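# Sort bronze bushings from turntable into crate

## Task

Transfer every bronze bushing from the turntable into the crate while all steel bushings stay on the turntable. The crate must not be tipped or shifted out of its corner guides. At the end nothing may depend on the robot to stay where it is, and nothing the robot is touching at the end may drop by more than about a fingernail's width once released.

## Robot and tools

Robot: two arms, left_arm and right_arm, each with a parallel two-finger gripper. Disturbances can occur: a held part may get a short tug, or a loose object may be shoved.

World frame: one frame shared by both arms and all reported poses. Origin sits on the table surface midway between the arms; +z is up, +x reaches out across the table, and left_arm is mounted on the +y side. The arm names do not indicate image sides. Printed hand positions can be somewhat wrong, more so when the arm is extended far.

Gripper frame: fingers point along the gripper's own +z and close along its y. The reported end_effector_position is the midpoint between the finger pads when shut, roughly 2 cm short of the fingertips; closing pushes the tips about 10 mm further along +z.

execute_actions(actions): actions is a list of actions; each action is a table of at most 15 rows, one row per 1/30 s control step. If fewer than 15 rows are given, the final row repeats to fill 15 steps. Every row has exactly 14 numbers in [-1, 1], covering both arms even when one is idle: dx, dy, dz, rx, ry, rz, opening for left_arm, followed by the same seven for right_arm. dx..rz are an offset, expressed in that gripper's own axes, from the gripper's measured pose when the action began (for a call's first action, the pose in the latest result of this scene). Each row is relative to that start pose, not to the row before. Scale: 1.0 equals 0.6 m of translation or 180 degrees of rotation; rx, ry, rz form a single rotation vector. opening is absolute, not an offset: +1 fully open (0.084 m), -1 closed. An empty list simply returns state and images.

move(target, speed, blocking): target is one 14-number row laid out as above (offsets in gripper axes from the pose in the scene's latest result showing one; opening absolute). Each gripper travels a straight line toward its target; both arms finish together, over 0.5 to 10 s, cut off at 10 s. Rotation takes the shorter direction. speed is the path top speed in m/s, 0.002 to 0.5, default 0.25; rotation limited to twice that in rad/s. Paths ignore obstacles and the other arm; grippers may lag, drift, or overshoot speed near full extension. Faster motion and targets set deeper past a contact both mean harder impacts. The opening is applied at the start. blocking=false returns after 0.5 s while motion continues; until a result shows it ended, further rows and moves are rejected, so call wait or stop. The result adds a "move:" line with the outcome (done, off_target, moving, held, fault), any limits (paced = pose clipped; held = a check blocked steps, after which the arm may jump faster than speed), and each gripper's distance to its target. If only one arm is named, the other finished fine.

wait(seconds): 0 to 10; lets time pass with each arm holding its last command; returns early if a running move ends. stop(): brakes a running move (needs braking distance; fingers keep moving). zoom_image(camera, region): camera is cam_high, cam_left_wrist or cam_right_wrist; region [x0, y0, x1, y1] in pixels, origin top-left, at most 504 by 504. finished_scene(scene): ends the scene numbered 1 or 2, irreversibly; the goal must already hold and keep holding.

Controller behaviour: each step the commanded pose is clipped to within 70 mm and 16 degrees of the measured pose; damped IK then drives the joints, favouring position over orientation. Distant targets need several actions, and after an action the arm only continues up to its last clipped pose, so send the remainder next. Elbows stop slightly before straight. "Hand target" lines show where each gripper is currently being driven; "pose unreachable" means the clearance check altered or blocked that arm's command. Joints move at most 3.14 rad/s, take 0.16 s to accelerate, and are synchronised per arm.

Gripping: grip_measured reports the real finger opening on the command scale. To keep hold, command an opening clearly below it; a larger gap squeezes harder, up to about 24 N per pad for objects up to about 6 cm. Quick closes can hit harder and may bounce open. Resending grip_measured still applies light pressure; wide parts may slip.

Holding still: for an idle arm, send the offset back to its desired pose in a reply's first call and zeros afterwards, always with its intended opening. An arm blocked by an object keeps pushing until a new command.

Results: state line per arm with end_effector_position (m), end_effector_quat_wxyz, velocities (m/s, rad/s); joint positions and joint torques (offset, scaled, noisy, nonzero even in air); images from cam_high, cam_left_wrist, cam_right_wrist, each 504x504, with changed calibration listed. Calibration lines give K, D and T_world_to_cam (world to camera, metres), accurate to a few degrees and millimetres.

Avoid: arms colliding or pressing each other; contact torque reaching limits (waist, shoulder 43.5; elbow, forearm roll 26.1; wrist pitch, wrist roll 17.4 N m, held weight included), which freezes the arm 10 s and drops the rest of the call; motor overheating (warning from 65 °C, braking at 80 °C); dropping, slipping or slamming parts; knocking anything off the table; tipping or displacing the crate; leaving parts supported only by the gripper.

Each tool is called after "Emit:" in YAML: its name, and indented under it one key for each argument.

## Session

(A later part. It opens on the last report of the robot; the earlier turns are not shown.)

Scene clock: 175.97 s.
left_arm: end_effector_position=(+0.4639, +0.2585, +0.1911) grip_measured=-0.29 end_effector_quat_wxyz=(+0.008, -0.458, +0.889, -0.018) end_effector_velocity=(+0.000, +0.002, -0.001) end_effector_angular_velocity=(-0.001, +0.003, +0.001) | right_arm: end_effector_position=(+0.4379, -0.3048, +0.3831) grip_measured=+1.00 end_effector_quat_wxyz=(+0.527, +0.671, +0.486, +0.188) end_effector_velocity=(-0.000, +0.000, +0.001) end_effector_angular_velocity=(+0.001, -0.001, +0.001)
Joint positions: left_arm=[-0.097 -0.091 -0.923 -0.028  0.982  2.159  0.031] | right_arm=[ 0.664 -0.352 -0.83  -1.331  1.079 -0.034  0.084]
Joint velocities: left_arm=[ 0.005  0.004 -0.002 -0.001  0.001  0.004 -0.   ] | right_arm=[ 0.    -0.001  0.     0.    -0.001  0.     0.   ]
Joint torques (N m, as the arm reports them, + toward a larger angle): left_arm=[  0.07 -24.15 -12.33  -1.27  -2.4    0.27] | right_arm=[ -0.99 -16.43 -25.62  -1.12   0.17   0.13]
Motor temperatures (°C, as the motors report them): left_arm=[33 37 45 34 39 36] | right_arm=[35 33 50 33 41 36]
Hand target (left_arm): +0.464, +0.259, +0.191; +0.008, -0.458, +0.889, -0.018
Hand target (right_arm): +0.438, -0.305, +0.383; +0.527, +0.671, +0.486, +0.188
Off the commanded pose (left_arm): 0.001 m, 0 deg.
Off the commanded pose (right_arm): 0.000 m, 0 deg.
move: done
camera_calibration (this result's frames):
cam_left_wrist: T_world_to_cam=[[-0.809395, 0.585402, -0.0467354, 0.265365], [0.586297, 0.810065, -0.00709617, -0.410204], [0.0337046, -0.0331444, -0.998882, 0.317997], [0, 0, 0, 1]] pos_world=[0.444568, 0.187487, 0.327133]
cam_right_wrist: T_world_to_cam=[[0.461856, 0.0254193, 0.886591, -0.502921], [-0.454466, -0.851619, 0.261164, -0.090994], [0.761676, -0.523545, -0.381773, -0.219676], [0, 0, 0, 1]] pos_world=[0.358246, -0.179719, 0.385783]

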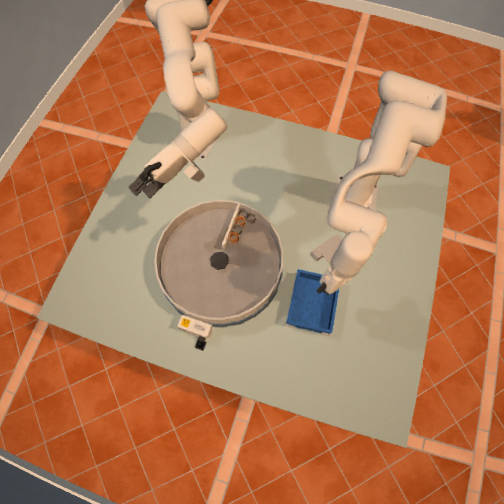

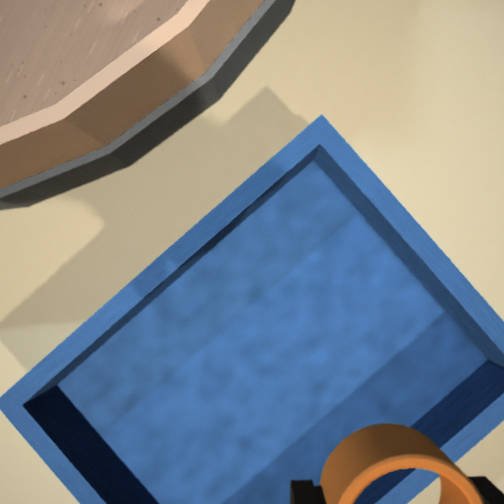

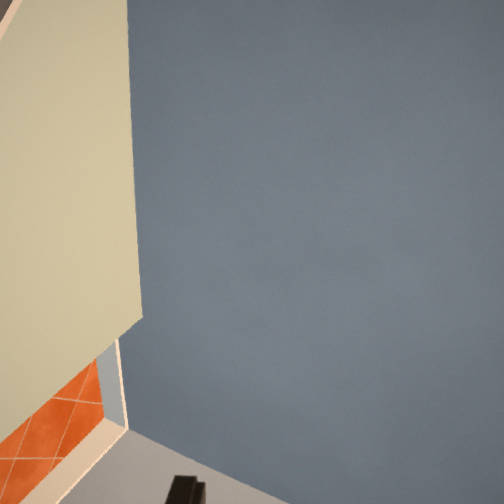

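Emit:
move:
  target: [0.04,-0.04,0.2,0,0,0,-1, 0,0,0,0,0,0,1]

Emit:
execute_actions:
  actions:
    - [[0,0,0,0,0,0,0, 0,0,0,0,0,0,1]]

Emit:
move:
  target: [0,0,-0.2,0,0,0,0, 0,0,0,0,0,0,1]

Emit:
move:
  target: [0.47,-0.04,0,0,0,0,0, 0,0,0,0,0,0,1]

Scene clock: 185.97 s.
left_arm: end_effector_position=(+0.4737, +0.2218, +0.0728) grip_measured=-0.29 end_effector_quat_wxyz=(+0.008, -0.458, +0.889, -0.019) end_effector_velocity=(-0.002, -0.001, -0.004) end_effector_angular_velocity=(+0.001, +0.006, -0.001) | right_arm: end_effector_position=(+0.4379, -0.3048, +0.3831) grip_measured=+1.00 end_effector_quat_wxyz=(+0.527, +0.671, +0.486, +0.188) end_effector_velocity=(+0.000, +0.000, -0.001) end_effector_angular_velocity=(+0.001, +0.001, +0.001)
Joint positions: left_arm=[-0.179  0.155 -0.832 -0.035  0.643  2.089  0.031] | right_arm=[ 0.664 -0.352 -0.83  -1.331  1.079 -0.034  0.084]
Joint velocities: left_arm=[-0.002  0.008  0.001  0.001 -0.002 -0.001  0.   ] | right_arm=[ 0.     0.001  0.     0.001 -0.001  0.     0.   ]
Joint torques (N m, as the arm reports them, + toward a larger angle): left_arm=[ -0.03 -27.35 -10.92  -0.97  -2.11   0.06] | right_arm=[ -0.7  -16.52 -25.32  -0.97   0.22   0.31]
Motor temperatures (°C, as the motors report them): left_arm=[33 37 46 34 39 36] | right_arm=[35 33 50 33 41 36]
Hand target (left_arm): +0.473, +0.222, +0.072; +0.008, -0.458, +0.889, -0.018
Hand target (right_arm): +0.438, -0.305, +0.383; +0.527, +0.671, +0.486, +0.188
Off the commanded pose (left_arm): 0.001 m, 0 deg.
Off the commanded pose (right_arm): 0.000 m, 0 deg.
move: done
camera_calibration (this result's frames):
cam_left_wrist: T_world_to_cam=[[-0.809198, 0.58557, -0.0480227, 0.289201], [0.586502, 0.809919, -0.00690898, -0.387154], [0.0348488, -0.0337561, -0.998822, 0.197968], [0, 0, 0, 1]] pos_world=[0.454188, 0.150898, 0.208948]
cam_right_wrist: T_world_to_cam=[[0.461856, 0.0254195, 0.886591, -0.502921], [-0.454466, -0.851618, 0.261164, -0.0909941], [0.761676, -0.523545, -0.381773, -0.219677], [0, 0, 0, 1]] pos_world=[0.358246, -0.179719, 0.385783]

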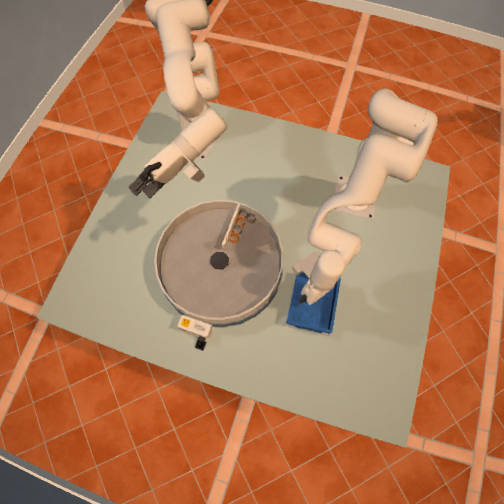

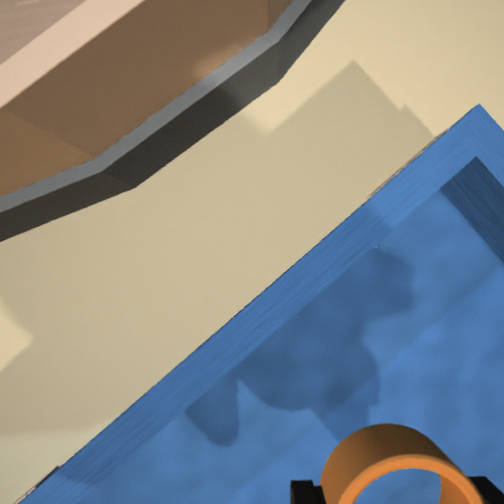

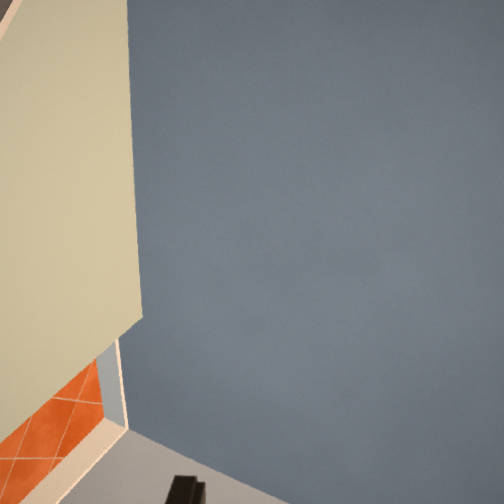

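Scene clock: 186.47 s.
left_arm: end_effector_position=(+0.4737, +0.2218, +0.0729) grip_measured=-0.01 end_effector_quat_wxyz=(+0.008, -0.458, +0.889, -0.019) end_effector_velocity=(+0.000, +0.000, +0.000) end_effector_angular_velocity=(-0.000, -0.001, +0.001) | right_arm: end_effector_position=(+0.4379, -0.3048, +0.3831) grip_measured=+1.00 end_effector_quat_wxyz=(+0.527, +0.671, +0.486, +0.188) end_effector_velocity=(+0.000, +0.000, -0.000) end_effector_angular_velocity=(-0.001, +0.000, +0.001)
Joint positions: left_arm=[-0.179  0.155 -0.832 -0.035  0.643  2.089  0.044] | right_arm=[ 0.664 -0.352 -0.83  -1.331  1.079 -0.034  0.084]
Joint velocities: left_arm=[ 0.     0.    -0.    -0.    -0.001 -0.001  0.   ] | right_arm=[-0.     0.     0.    -0.001 -0.001 -0.     0.   ]
Joint torques (N m, as the arm reports them, + toward a larger angle): left_arm=[  0.13 -27.51 -10.43  -1.18  -1.97   0.15] | right_arm=[ -0.36 -16.09 -25.3   -1.28   0.13   0.34]
Motor temperatures (°C, as the motors report them): left_arm=[33 37 46 34 39 36] | right_arm=[35 33 50 33 41 36]
Hand target (left_arm): +0.474, +0.222, +0.073; +0.008, -0.458, +0.889, -0.019
Hand target (right_arm): +0.438, -0.305, +0.383; +0.527, +0.671, +0.486, +0.188
Off the commanded pose (left_arm): 0.000 m, 0 deg.
Off the commanded pose (right_arm): 0.000 m, 0 deg.
camera_calibration (this result's frames):
cam_left_wrist: T_world_to_cam=[[-0.809199, 0.585563, -0.0480881, 0.289224], [0.586496, 0.809923, -0.00687381, -0.387166], [0.0349226, -0.0337657, -0.998819, 0.197965], [0, 0, 0, 1]] pos_world=[0.454198, 0.1509, 0.208978]
cam_right_wrist: T_world_to_cam=[[0.461856, 0.0254194, 0.886591, -0.502922], [-0.454466, -0.851618, 0.261164, -0.090994], [0.761676, -0.523545, -0.381773, -0.219677], [0, 0, 0, 1]] pos_world=[0.358246, -0.179719, 0.385783]

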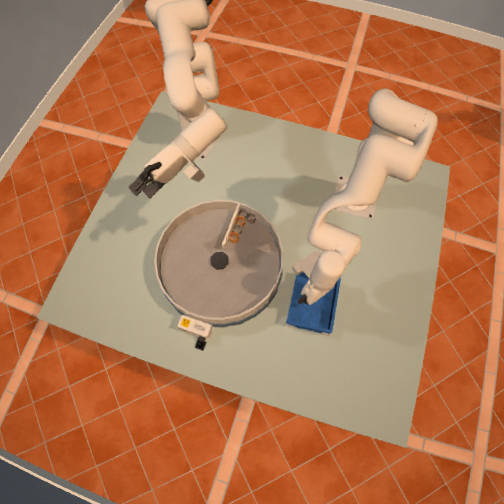

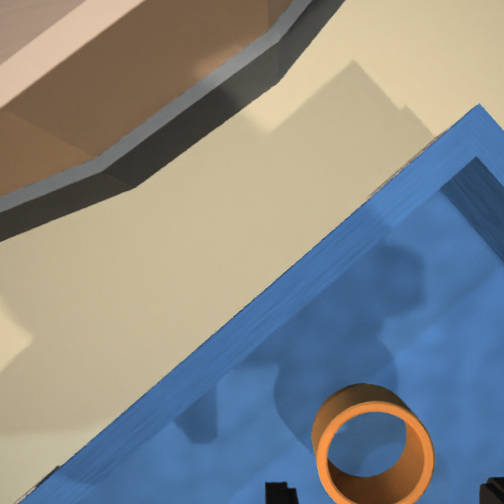

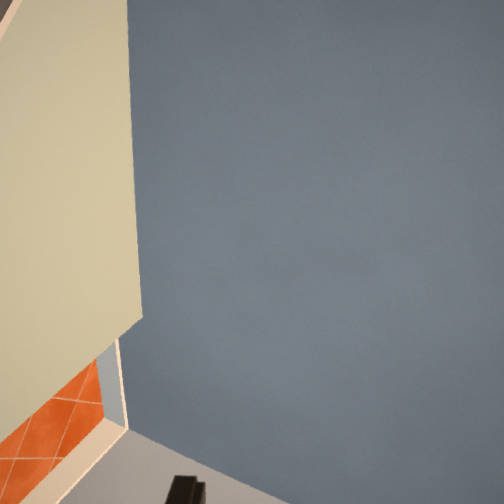

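Scene clock: 187.47 s.
left_arm: end_effector_position=(+0.4693, +0.2252, +0.1918) grip_measured=-0.01 end_effector_quat_wxyz=(+0.008, -0.458, +0.889, -0.018) end_effector_velocity=(+0.002, +0.000, +0.006) end_effector_angular_velocity=(-0.001, -0.008, +0.002) | right_arm: end_effector_position=(+0.4379, -0.3048, +0.3831) grip_measured=+1.00 end_effector_quat_wxyz=(+0.527, +0.671, +0.486, +0.188) end_effector_velocity=(+0.000, +0.001, +0.000) end_effector_angular_velocity=(+0.001, -0.001, +0.002)
Joint positions: left_arm=[-0.171 -0.064 -0.954 -0.025  0.985  2.083  0.044] | right_arm=[ 0.664 -0.352 -0.83  -1.331  1.079 -0.034  0.084]
Joint velocities: left_arm=[ 0.002 -0.006 -0.01   0.     0.008 -0.001 -0.   ] | right_arm=[-0.     0.    -0.001 -0.    -0.003  0.     0.   ]
Joint torques (N m, as the arm reports them, + toward a larger angle): left_arm=[ -0.14 -23.76 -11.82  -1.17  -2.42   0.19] | right_arm=[ -0.79 -16.6  -25.46  -1.26   0.11   0.22]
Motor temperatures (°C, as the motors report them): left_arm=[33 37 46 34 39 36] | right_arm=[35 33 50 33 41 36]
Hand target (left_arm): +0.470, +0.225, +0.193; +0.008, -0.458, +0.889, -0.019
Hand target (right_arm): +0.438, -0.305, +0.383; +0.527, +0.671, +0.486, +0.188
Off the commanded pose (left_arm): 0.001 m, 0 deg.
Off the commanded pose (right_arm): 0.000 m, 0 deg.
move: done
camera_calibration (this result's frames):
cam_left_wrist: T_world_to_cam=[[-0.809507, 0.585275, -0.0463845, 0.289253], [0.586166, 0.810158, -0.00734402, -0.386279], [0.0332805, -0.033134, -0.998897, 0.317626], [0, 0, 0, 1]] pos_world=[0.450005, 0.154179, 0.327856]
cam_right_wrist: T_world_to_cam=[[0.461856, 0.0254194, 0.886591, -0.502921], [-0.454466, -0.851619, 0.261164, -0.0909941], [0.761676, -0.523545, -0.381773, -0.219677], [0, 0, 0, 1]] pos_world=[0.358246, -0.179719, 0.385783]

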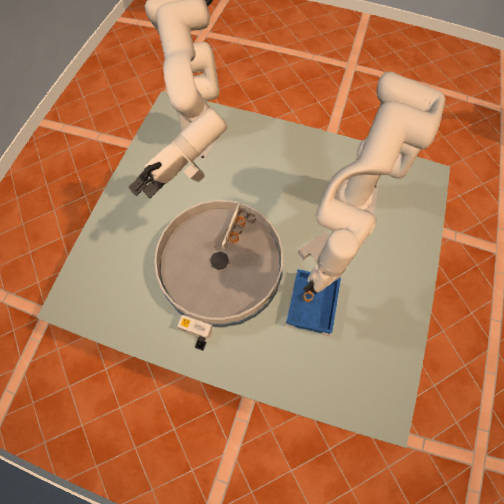

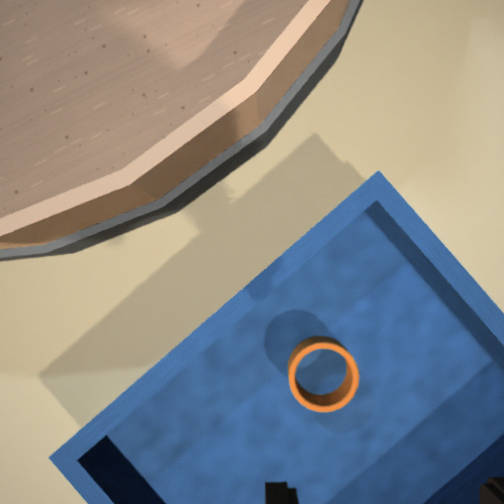

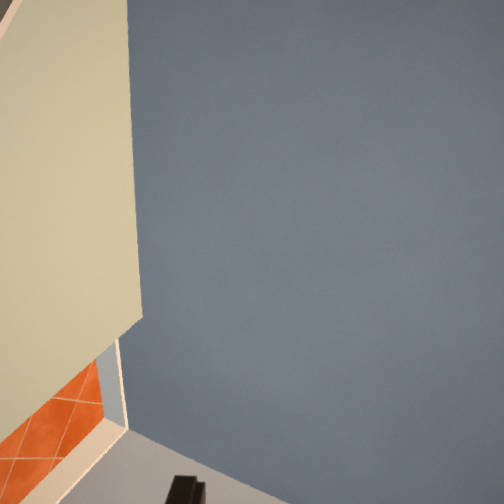

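Scene clock: 189.13 s.
left_arm: end_effector_position=(+0.3255, -0.0177, +0.1938) grip_measured=-0.01 end_effector_quat_wxyz=(+0.008, -0.458, +0.889, -0.019) end_effector_velocity=(-0.001, -0.002, -0.000) end_effector_angular_velocity=(+0.001, +0.000, -0.001) | right_arm: end_effector_position=(+0.4379, -0.3048, +0.3831) grip_measured=+1.00 end_effector_quat_wxyz=(+0.527, +0.671, +0.486, +0.188) end_effector_velocity=(-0.000, +0.000, -0.000) end_effector_angular_velocity=(+0.001, +0.001, +0.000)
Joint positions: left_arm=[-0.833 -0.151 -0.866  0.004  0.977  1.404  0.044] | right_arm=[ 0.664 -0.352 -0.83  -1.331  1.079 -0.034  0.084]
Joint velocities: left_arm=[-0.005  0.003 -0.003  0.001  0.001 -0.005 -0.   ] | right_arm=[ 0.    -0.    -0.     0.001 -0.001 -0.001  0.   ]
Joint torques (N m, as the arm reports them, + toward a larger angle): left_arm=[  0.27 -22.48 -12.6   -1.12  -2.14   0.03] | right_arm=[ -0.64 -16.34 -25.4   -1.15   0.09   0.21]
Motor temperatures (°C, as the motors report them): left_arm=[33 37 46 34 39 36] | right_arm=[35 33 50 33 41 36]
Hand target (left_arm): +0.325, -0.018, +0.194; +0.008, -0.458, +0.889, -0.019
Hand target (right_arm): +0.438, -0.305, +0.383; +0.527, +0.671, +0.486, +0.188
Off the commanded pose (left_arm): 0.001 m, 0 deg.
Off the commanded pose (right_arm): 0.000 m, 0 deg.
move: done
camera_calibration (this result's frames):
cam_left_wrist: T_world_to_cam=[[-0.809826, 0.584752, -0.0473988, 0.315465], [0.585687, 0.810501, -0.00765284, -0.104979], [0.0339418, -0.0339583, -0.998847, 0.316173], [0, 0, 0, 1]] pos_world=[0.306225, -0.0886459, 0.329958]
cam_right_wrist: T_world_to_cam=[[0.461856, 0.0254195, 0.886591, -0.502921], [-0.454466, -0.851619, 0.261164, -0.0909941], [0.761676, -0.523545, -0.381773, -0.219676], [0, 0, 0, 1]] pos_world=[0.358246, -0.179719, 0.385783]

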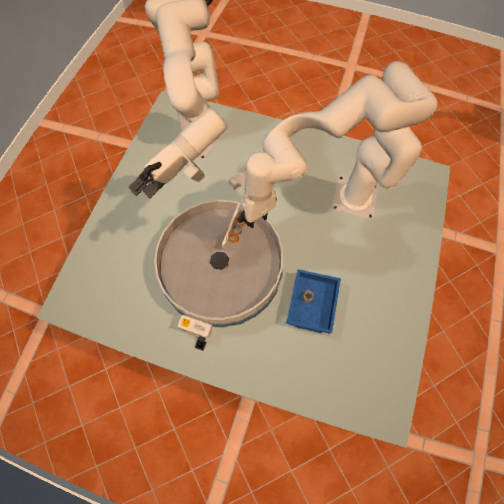

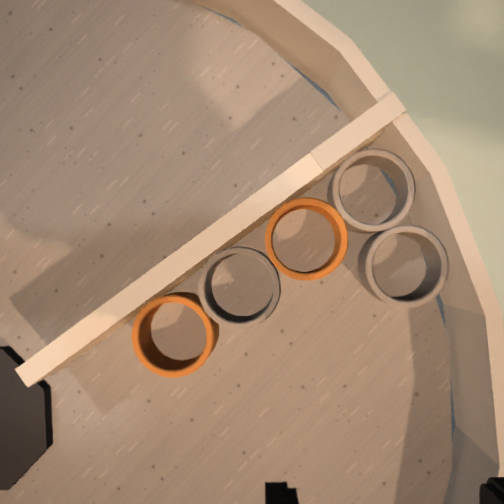

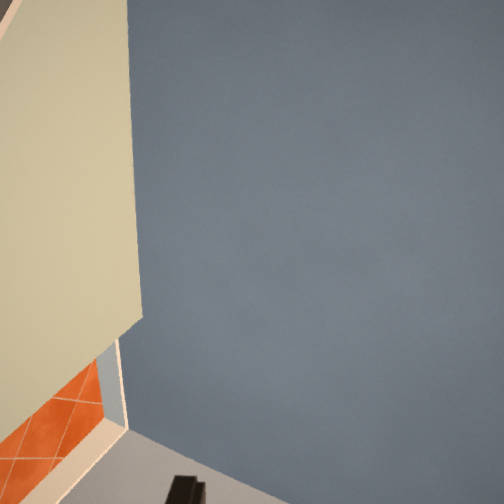

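Emit:
move:
  target: [-0.017,-0.103,0.198,0,0,0,0, 0,0,0,0,0,0,1]
  speed: 0.15

Emit:
move:
  target: [0.06,0,0,0,0,0,0.0, 0,0,0,0,0,0,1]
  speed: 0.05

Emit:
execute_actions:
  actions:
    - [[0,0,0,0,0,0,-1, 0,0,0,0,0,0,1]]

Emit:
move:
  target: [0,0,-0.2,0,0,0,-1, 0,0,0,0,0,0,1]

Scene clock: 197.90 s.
left_arm: end_effector_position=(+0.3855, -0.0488, +0.0782) grip_measured=-0.01 end_effector_quat_wxyz=(+0.008, -0.458, +0.889, -0.019) end_effector_velocity=(-0.000, +0.001, -0.003) end_effector_angular_velocity=(+0.004, +0.004, +0.001) | right_arm: end_effector_position=(+0.4379, -0.3048, +0.3831) grip_measured=+1.00 end_effector_quat_wxyz=(+0.527, +0.671, +0.486, +0.188) end_effector_velocity=(-0.000, -0.000, -0.000) end_effector_angular_velocity=(-0.000, +0.000, -0.000)
Joint positions: left_arm=[-0.791  0.245 -0.974  0.003  0.688  1.447  0.044] | right_arm=[ 0.664 -0.352 -0.83  -1.331  1.079 -0.034  0.084]
Joint velocities: left_arm=[ 0.001  0.007 -0.001  0.    -0.001 -0.     0.   ] | right_arm=[ 0. -0.  0.  0.  0.  0.  0.]
Joint torques (N m, as the arm reports them, + toward a larger angle): left_arm=[ -0.17 -30.46 -10.86  -0.73  -2.3    0.04] | right_arm=[ -0.92 -16.58 -25.46  -0.93   0.07   0.27]
Motor temperatures (°C, as the motors report them): left_arm=[33 37 46 34 39 36] | right_arm=[35 33 50 33 41 36]
Hand target (left_arm): +0.385, -0.049, +0.078; +0.008, -0.458, +0.889, -0.019
Hand target (right_arm): +0.438, -0.305, +0.383; +0.527, +0.671, +0.486, +0.188
Off the commanded pose (left_arm): 0.001 m, 0 deg.
Off the commanded pose (right_arm): 0.000 m, 0 deg.
move: done
camera_calibration (this result's frames):
cam_left_wrist: T_world_to_cam=[[-0.809563, 0.585054, -0.0481641, 0.376669], [0.586028, 0.810251, -0.00801853, -0.115914], [0.0343338, -0.034717, -0.998807, 0.19742], [0, 0, 0, 1]] pos_world=[0.366088, -0.119599, 0.214397]
cam_right_wrist: T_world_to_cam=[[0.461856, 0.0254195, 0.886591, -0.502921], [-0.454466, -0.851619, 0.261164, -0.0909941], [0.761676, -0.523545, -0.381773, -0.219676], [0, 0, 0, 1]] pos_world=[0.358246, -0.179719, 0.385783]

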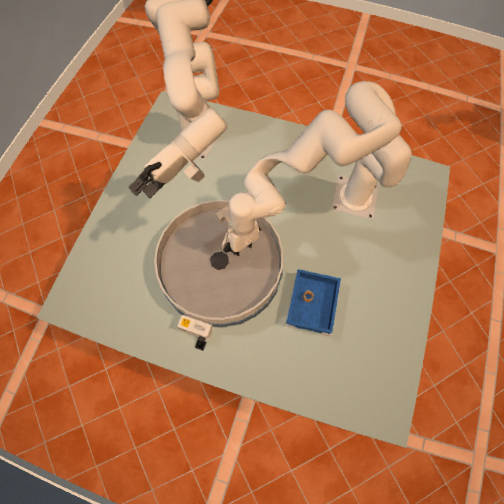

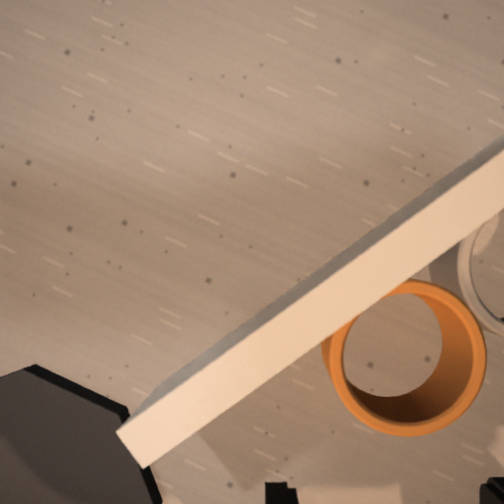

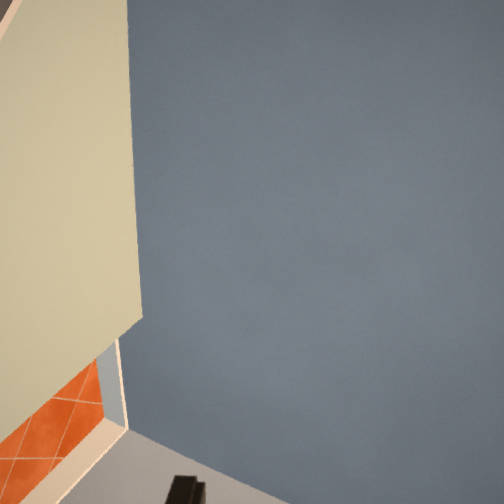

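Scene clock: 198.90 s.
left_arm: end_effector_position=(+0.3661, -0.0751, +0.0782) grip_measured=-0.02 end_effector_quat_wxyz=(+0.008, -0.460, +0.888, -0.018) end_effector_velocity=(-0.000, -0.002, +0.000) end_effector_angular_velocity=(-0.001, -0.001, +0.007) | right_arm: end_effector_position=(+0.4379, -0.3048, +0.3831) grip_measured=+1.00 end_effector_quat_wxyz=(+0.527, +0.671, +0.486, +0.188) end_effector_velocity=(-0.000, -0.000, +0.001) end_effector_angular_velocity=(-0.000, -0.002, -0.000)
Joint positions: left_arm=[-0.858  0.259 -0.995  0.009  0.698  1.371  0.043] | right_arm=[ 0.664 -0.352 -0.83  -1.331  1.079 -0.034  0.084]
Joint velocities: left_arm=[-0.004  0.003 -0.005  0.     0.001 -0.011 -0.   ] | right_arm=[ 0.    -0.001 -0.001 -0.001  0.001 -0.     0.   ]
Joint torques (N m, as the arm reports them, + toward a larger angle): left_arm=[-11.02 -26.72 -12.34  -3.06  -4.92   0.45] | right_arm=[ -0.57 -16.57 -25.24  -1.14   0.22   0.38]
Motor temperatures (°C, as the motors report them): left_arm=[33 37 46 34 39 36] | right_arm=[35 33 50 33 41 36]
Hand target (left_arm): +0.365, -0.078, +0.078; +0.008, -0.458, +0.889, -0.019
Hand target (right_arm): +0.438, -0.305, +0.383; +0.527, +0.671, +0.486, +0.188
Off the commanded pose (left_arm): 0.003 m, 0 deg.
Off the commanded pose (right_arm): 0.000 m, 0 deg.
move: done
camera_calibration (this result's frames):
cam_left_wrist: T_world_to_cam=[[-0.812335, 0.581383, -0.0458783, 0.376941], [0.58223, 0.812997, -0.0066102, -0.0817127], [0.0334559, -0.0320814, -0.998925, 0.197692], [0, 0, 0, 1]] pos_world=[0.347164, -0.146373, 0.214233]
cam_right_wrist: T_world_to_cam=[[0.461856, 0.0254195, 0.886591, -0.502921], [-0.454466, -0.851619, 0.261164, -0.0909941], [0.761676, -0.523545, -0.381773, -0.219676], [0, 0, 0, 1]] pos_world=[0.358246, -0.179719, 0.385783]

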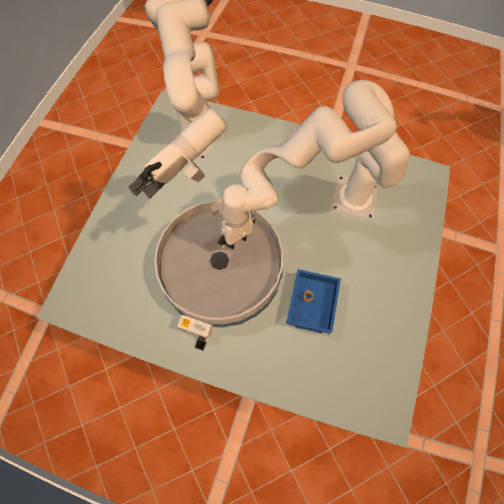

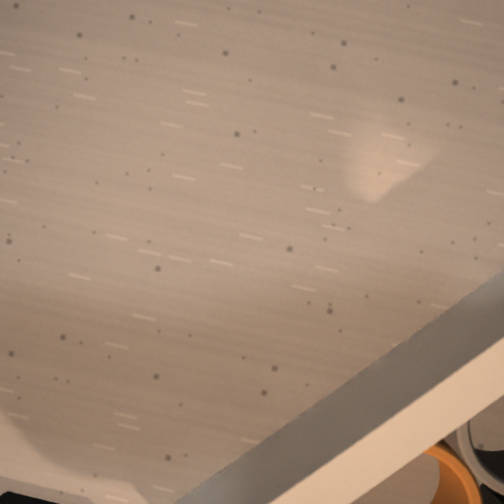

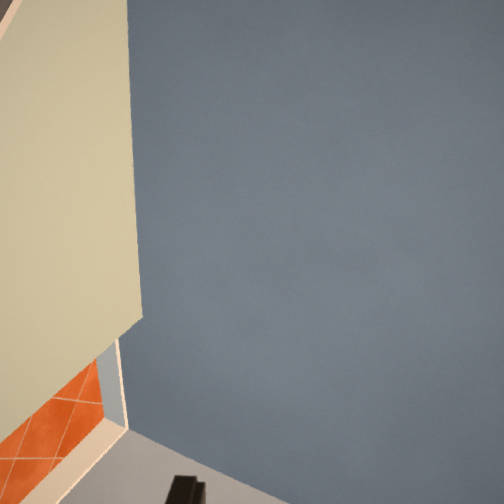

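Scene clock: 199.40 s.
left_arm: end_effector_position=(+0.3660, -0.0766, +0.0791) grip_measured=-0.29 end_effector_quat_wxyz=(+0.008, -0.460, +0.888, -0.019) end_effector_velocity=(+0.000, +0.002, -0.000) end_effector_angular_velocity=(+0.003, +0.001, +0.002) | right_arm: end_effector_position=(+0.4379, -0.3048, +0.3831) grip_measured=+1.00 end_effector_quat_wxyz=(+0.527, +0.671, +0.486, +0.188) end_effector_velocity=(-0.000, -0.000, -0.000) end_effector_angular_velocity=(+0.001, +0.001, -0.001)
Joint positions: left_arm=[-0.86   0.258 -0.997  0.008  0.697  1.371  0.031] | right_arm=[ 0.664 -0.352 -0.83  -1.331  1.079 -0.034  0.084]
Joint velocities: left_arm=[ 0.002 -0.001  0.001  0.002  0.002 -0.     0.   ] | right_arm=[ 0.    -0.     0.     0.002  0.    -0.001  0.   ]
Joint torques (N m, as the arm reports them, + toward a larger angle): left_arm=[  0.2  -26.25  -8.51  -1.24  -1.42   0.33] | right_arm=[ -0.7  -16.16 -25.35  -1.01   0.29   0.2 ]
Motor temperatures (°C, as the motors report them): left_arm=[33 37 46 34 39 36] | right_arm=[35 33 50 33 41 36]
Hand target (left_arm): +0.366, -0.075, +0.078; +0.008, -0.460, +0.888, -0.018
Hand target (right_arm): +0.438, -0.305, +0.383; +0.527, +0.671, +0.486, +0.188
Off the commanded pose (left_arm): 0.002 m, 0 deg.
Off the commanded pose (right_arm): 0.000 m, 0 deg.
camera_calibration (this result's frames):
cam_left_wrist: T_world_to_cam=[[-0.81125, 0.582654, -0.0488721, 0.377764], [0.583636, 0.81198, -0.00760744, -0.0809838], [0.0352506, -0.034695, -0.998776, 0.197673], [0, 0, 0, 1]] pos_world=[0.346758, -0.14749, 0.215277]
cam_right_wrist: T_world_to_cam=[[0.461856, 0.0254195, 0.886591, -0.502921], [-0.454466, -0.851619, 0.261164, -0.090994], [0.761676, -0.523545, -0.381773, -0.219676], [0, 0, 0, 1]] pos_world=[0.358246, -0.179719, 0.385783]

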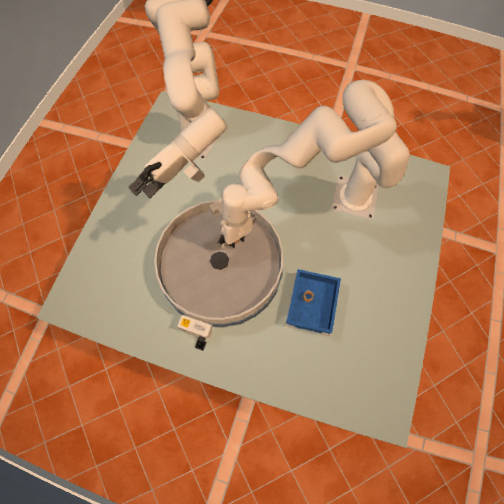

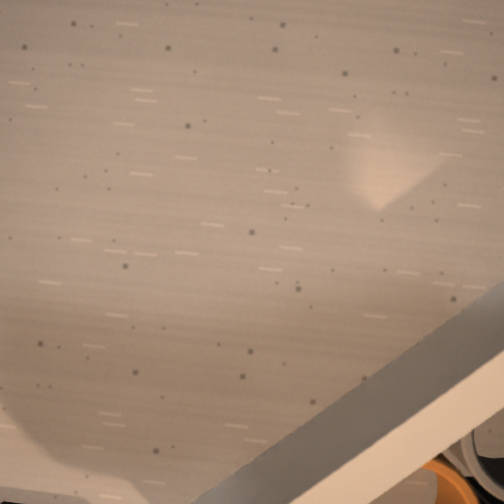

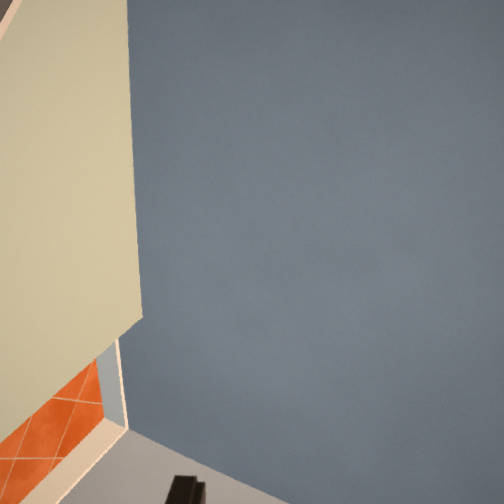

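Scene clock: 200.40 s.
left_arm: end_effector_position=(+0.3619, -0.0728, +0.1979) grip_measured=-0.29 end_effector_quat_wxyz=(+0.008, -0.460, +0.888, -0.018) end_effector_velocity=(+0.002, -0.002, +0.008) end_effector_angular_velocity=(-0.010, -0.009, +0.001) | right_arm: end_effector_position=(+0.4379, -0.3048, +0.3831) grip_measured=+1.00 end_effector_quat_wxyz=(+0.527, +0.671, +0.486, +0.188) end_effector_velocity=(-0.000, +0.000, -0.000) end_effector_angular_velocity=(+0.000, -0.001, -0.000)
Joint positions: left_arm=[-0.861  0.062 -1.117  0.006  1.016  1.372  0.031] | right_arm=[ 0.664 -0.352 -0.83  -1.331  1.079 -0.034  0.084]
Joint velocities: left_arm=[ 0.    -0.007 -0.012 -0.     0.006 -0.001  0.   ] | right_arm=[ 0.    -0.     0.    -0.    -0.     0.001  0.   ]
Joint torques (N m, as the arm reports them, + toward a larger angle): left_arm=[  0.04 -27.98 -13.12  -1.18  -2.27   0.33] | right_arm=[ -0.74 -16.47 -25.36  -1.27   0.19   0.32]
Motor temperatures (°C, as the motors report them): left_arm=[33 37 46 34 39 36] | right_arm=[35 33 50 33 41 36]
Hand target (left_arm): +0.362, -0.073, +0.199; +0.008, -0.460, +0.888, -0.019
Hand target (right_arm): +0.438, -0.305, +0.383; +0.527, +0.671, +0.486, +0.188
Off the commanded pose (left_arm): 0.001 m, 0 deg.
Off the commanded pose (right_arm): 0.000 m, 0 deg.
move: done
camera_calibration (this result's frames):
cam_left_wrist: T_world_to_cam=[[-0.811527, 0.582414, -0.0470947, 0.377704], [0.583312, 0.812219, -0.00693321, -0.0807571], [0.0342132, -0.0330974, -0.998866, 0.317118], [0, 0, 0, 1]] pos_world=[0.342774, -0.143892, 0.333986]
cam_right_wrist: T_world_to_cam=[[0.461856, 0.0254196, 0.886591, -0.502921], [-0.454466, -0.851619, 0.261164, -0.0909941], [0.761676, -0.523545, -0.381773, -0.219676], [0, 0, 0, 1]] pos_world=[0.358246, -0.179719, 0.385783]

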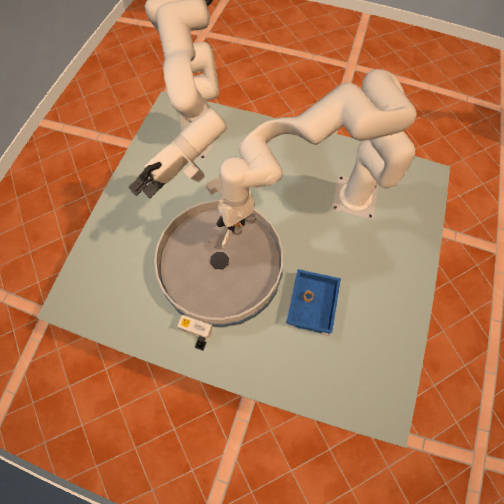

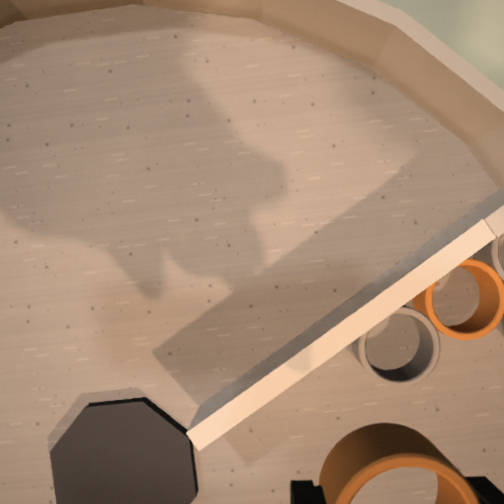

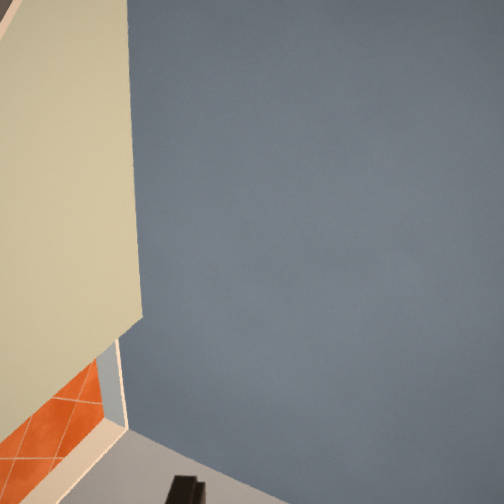

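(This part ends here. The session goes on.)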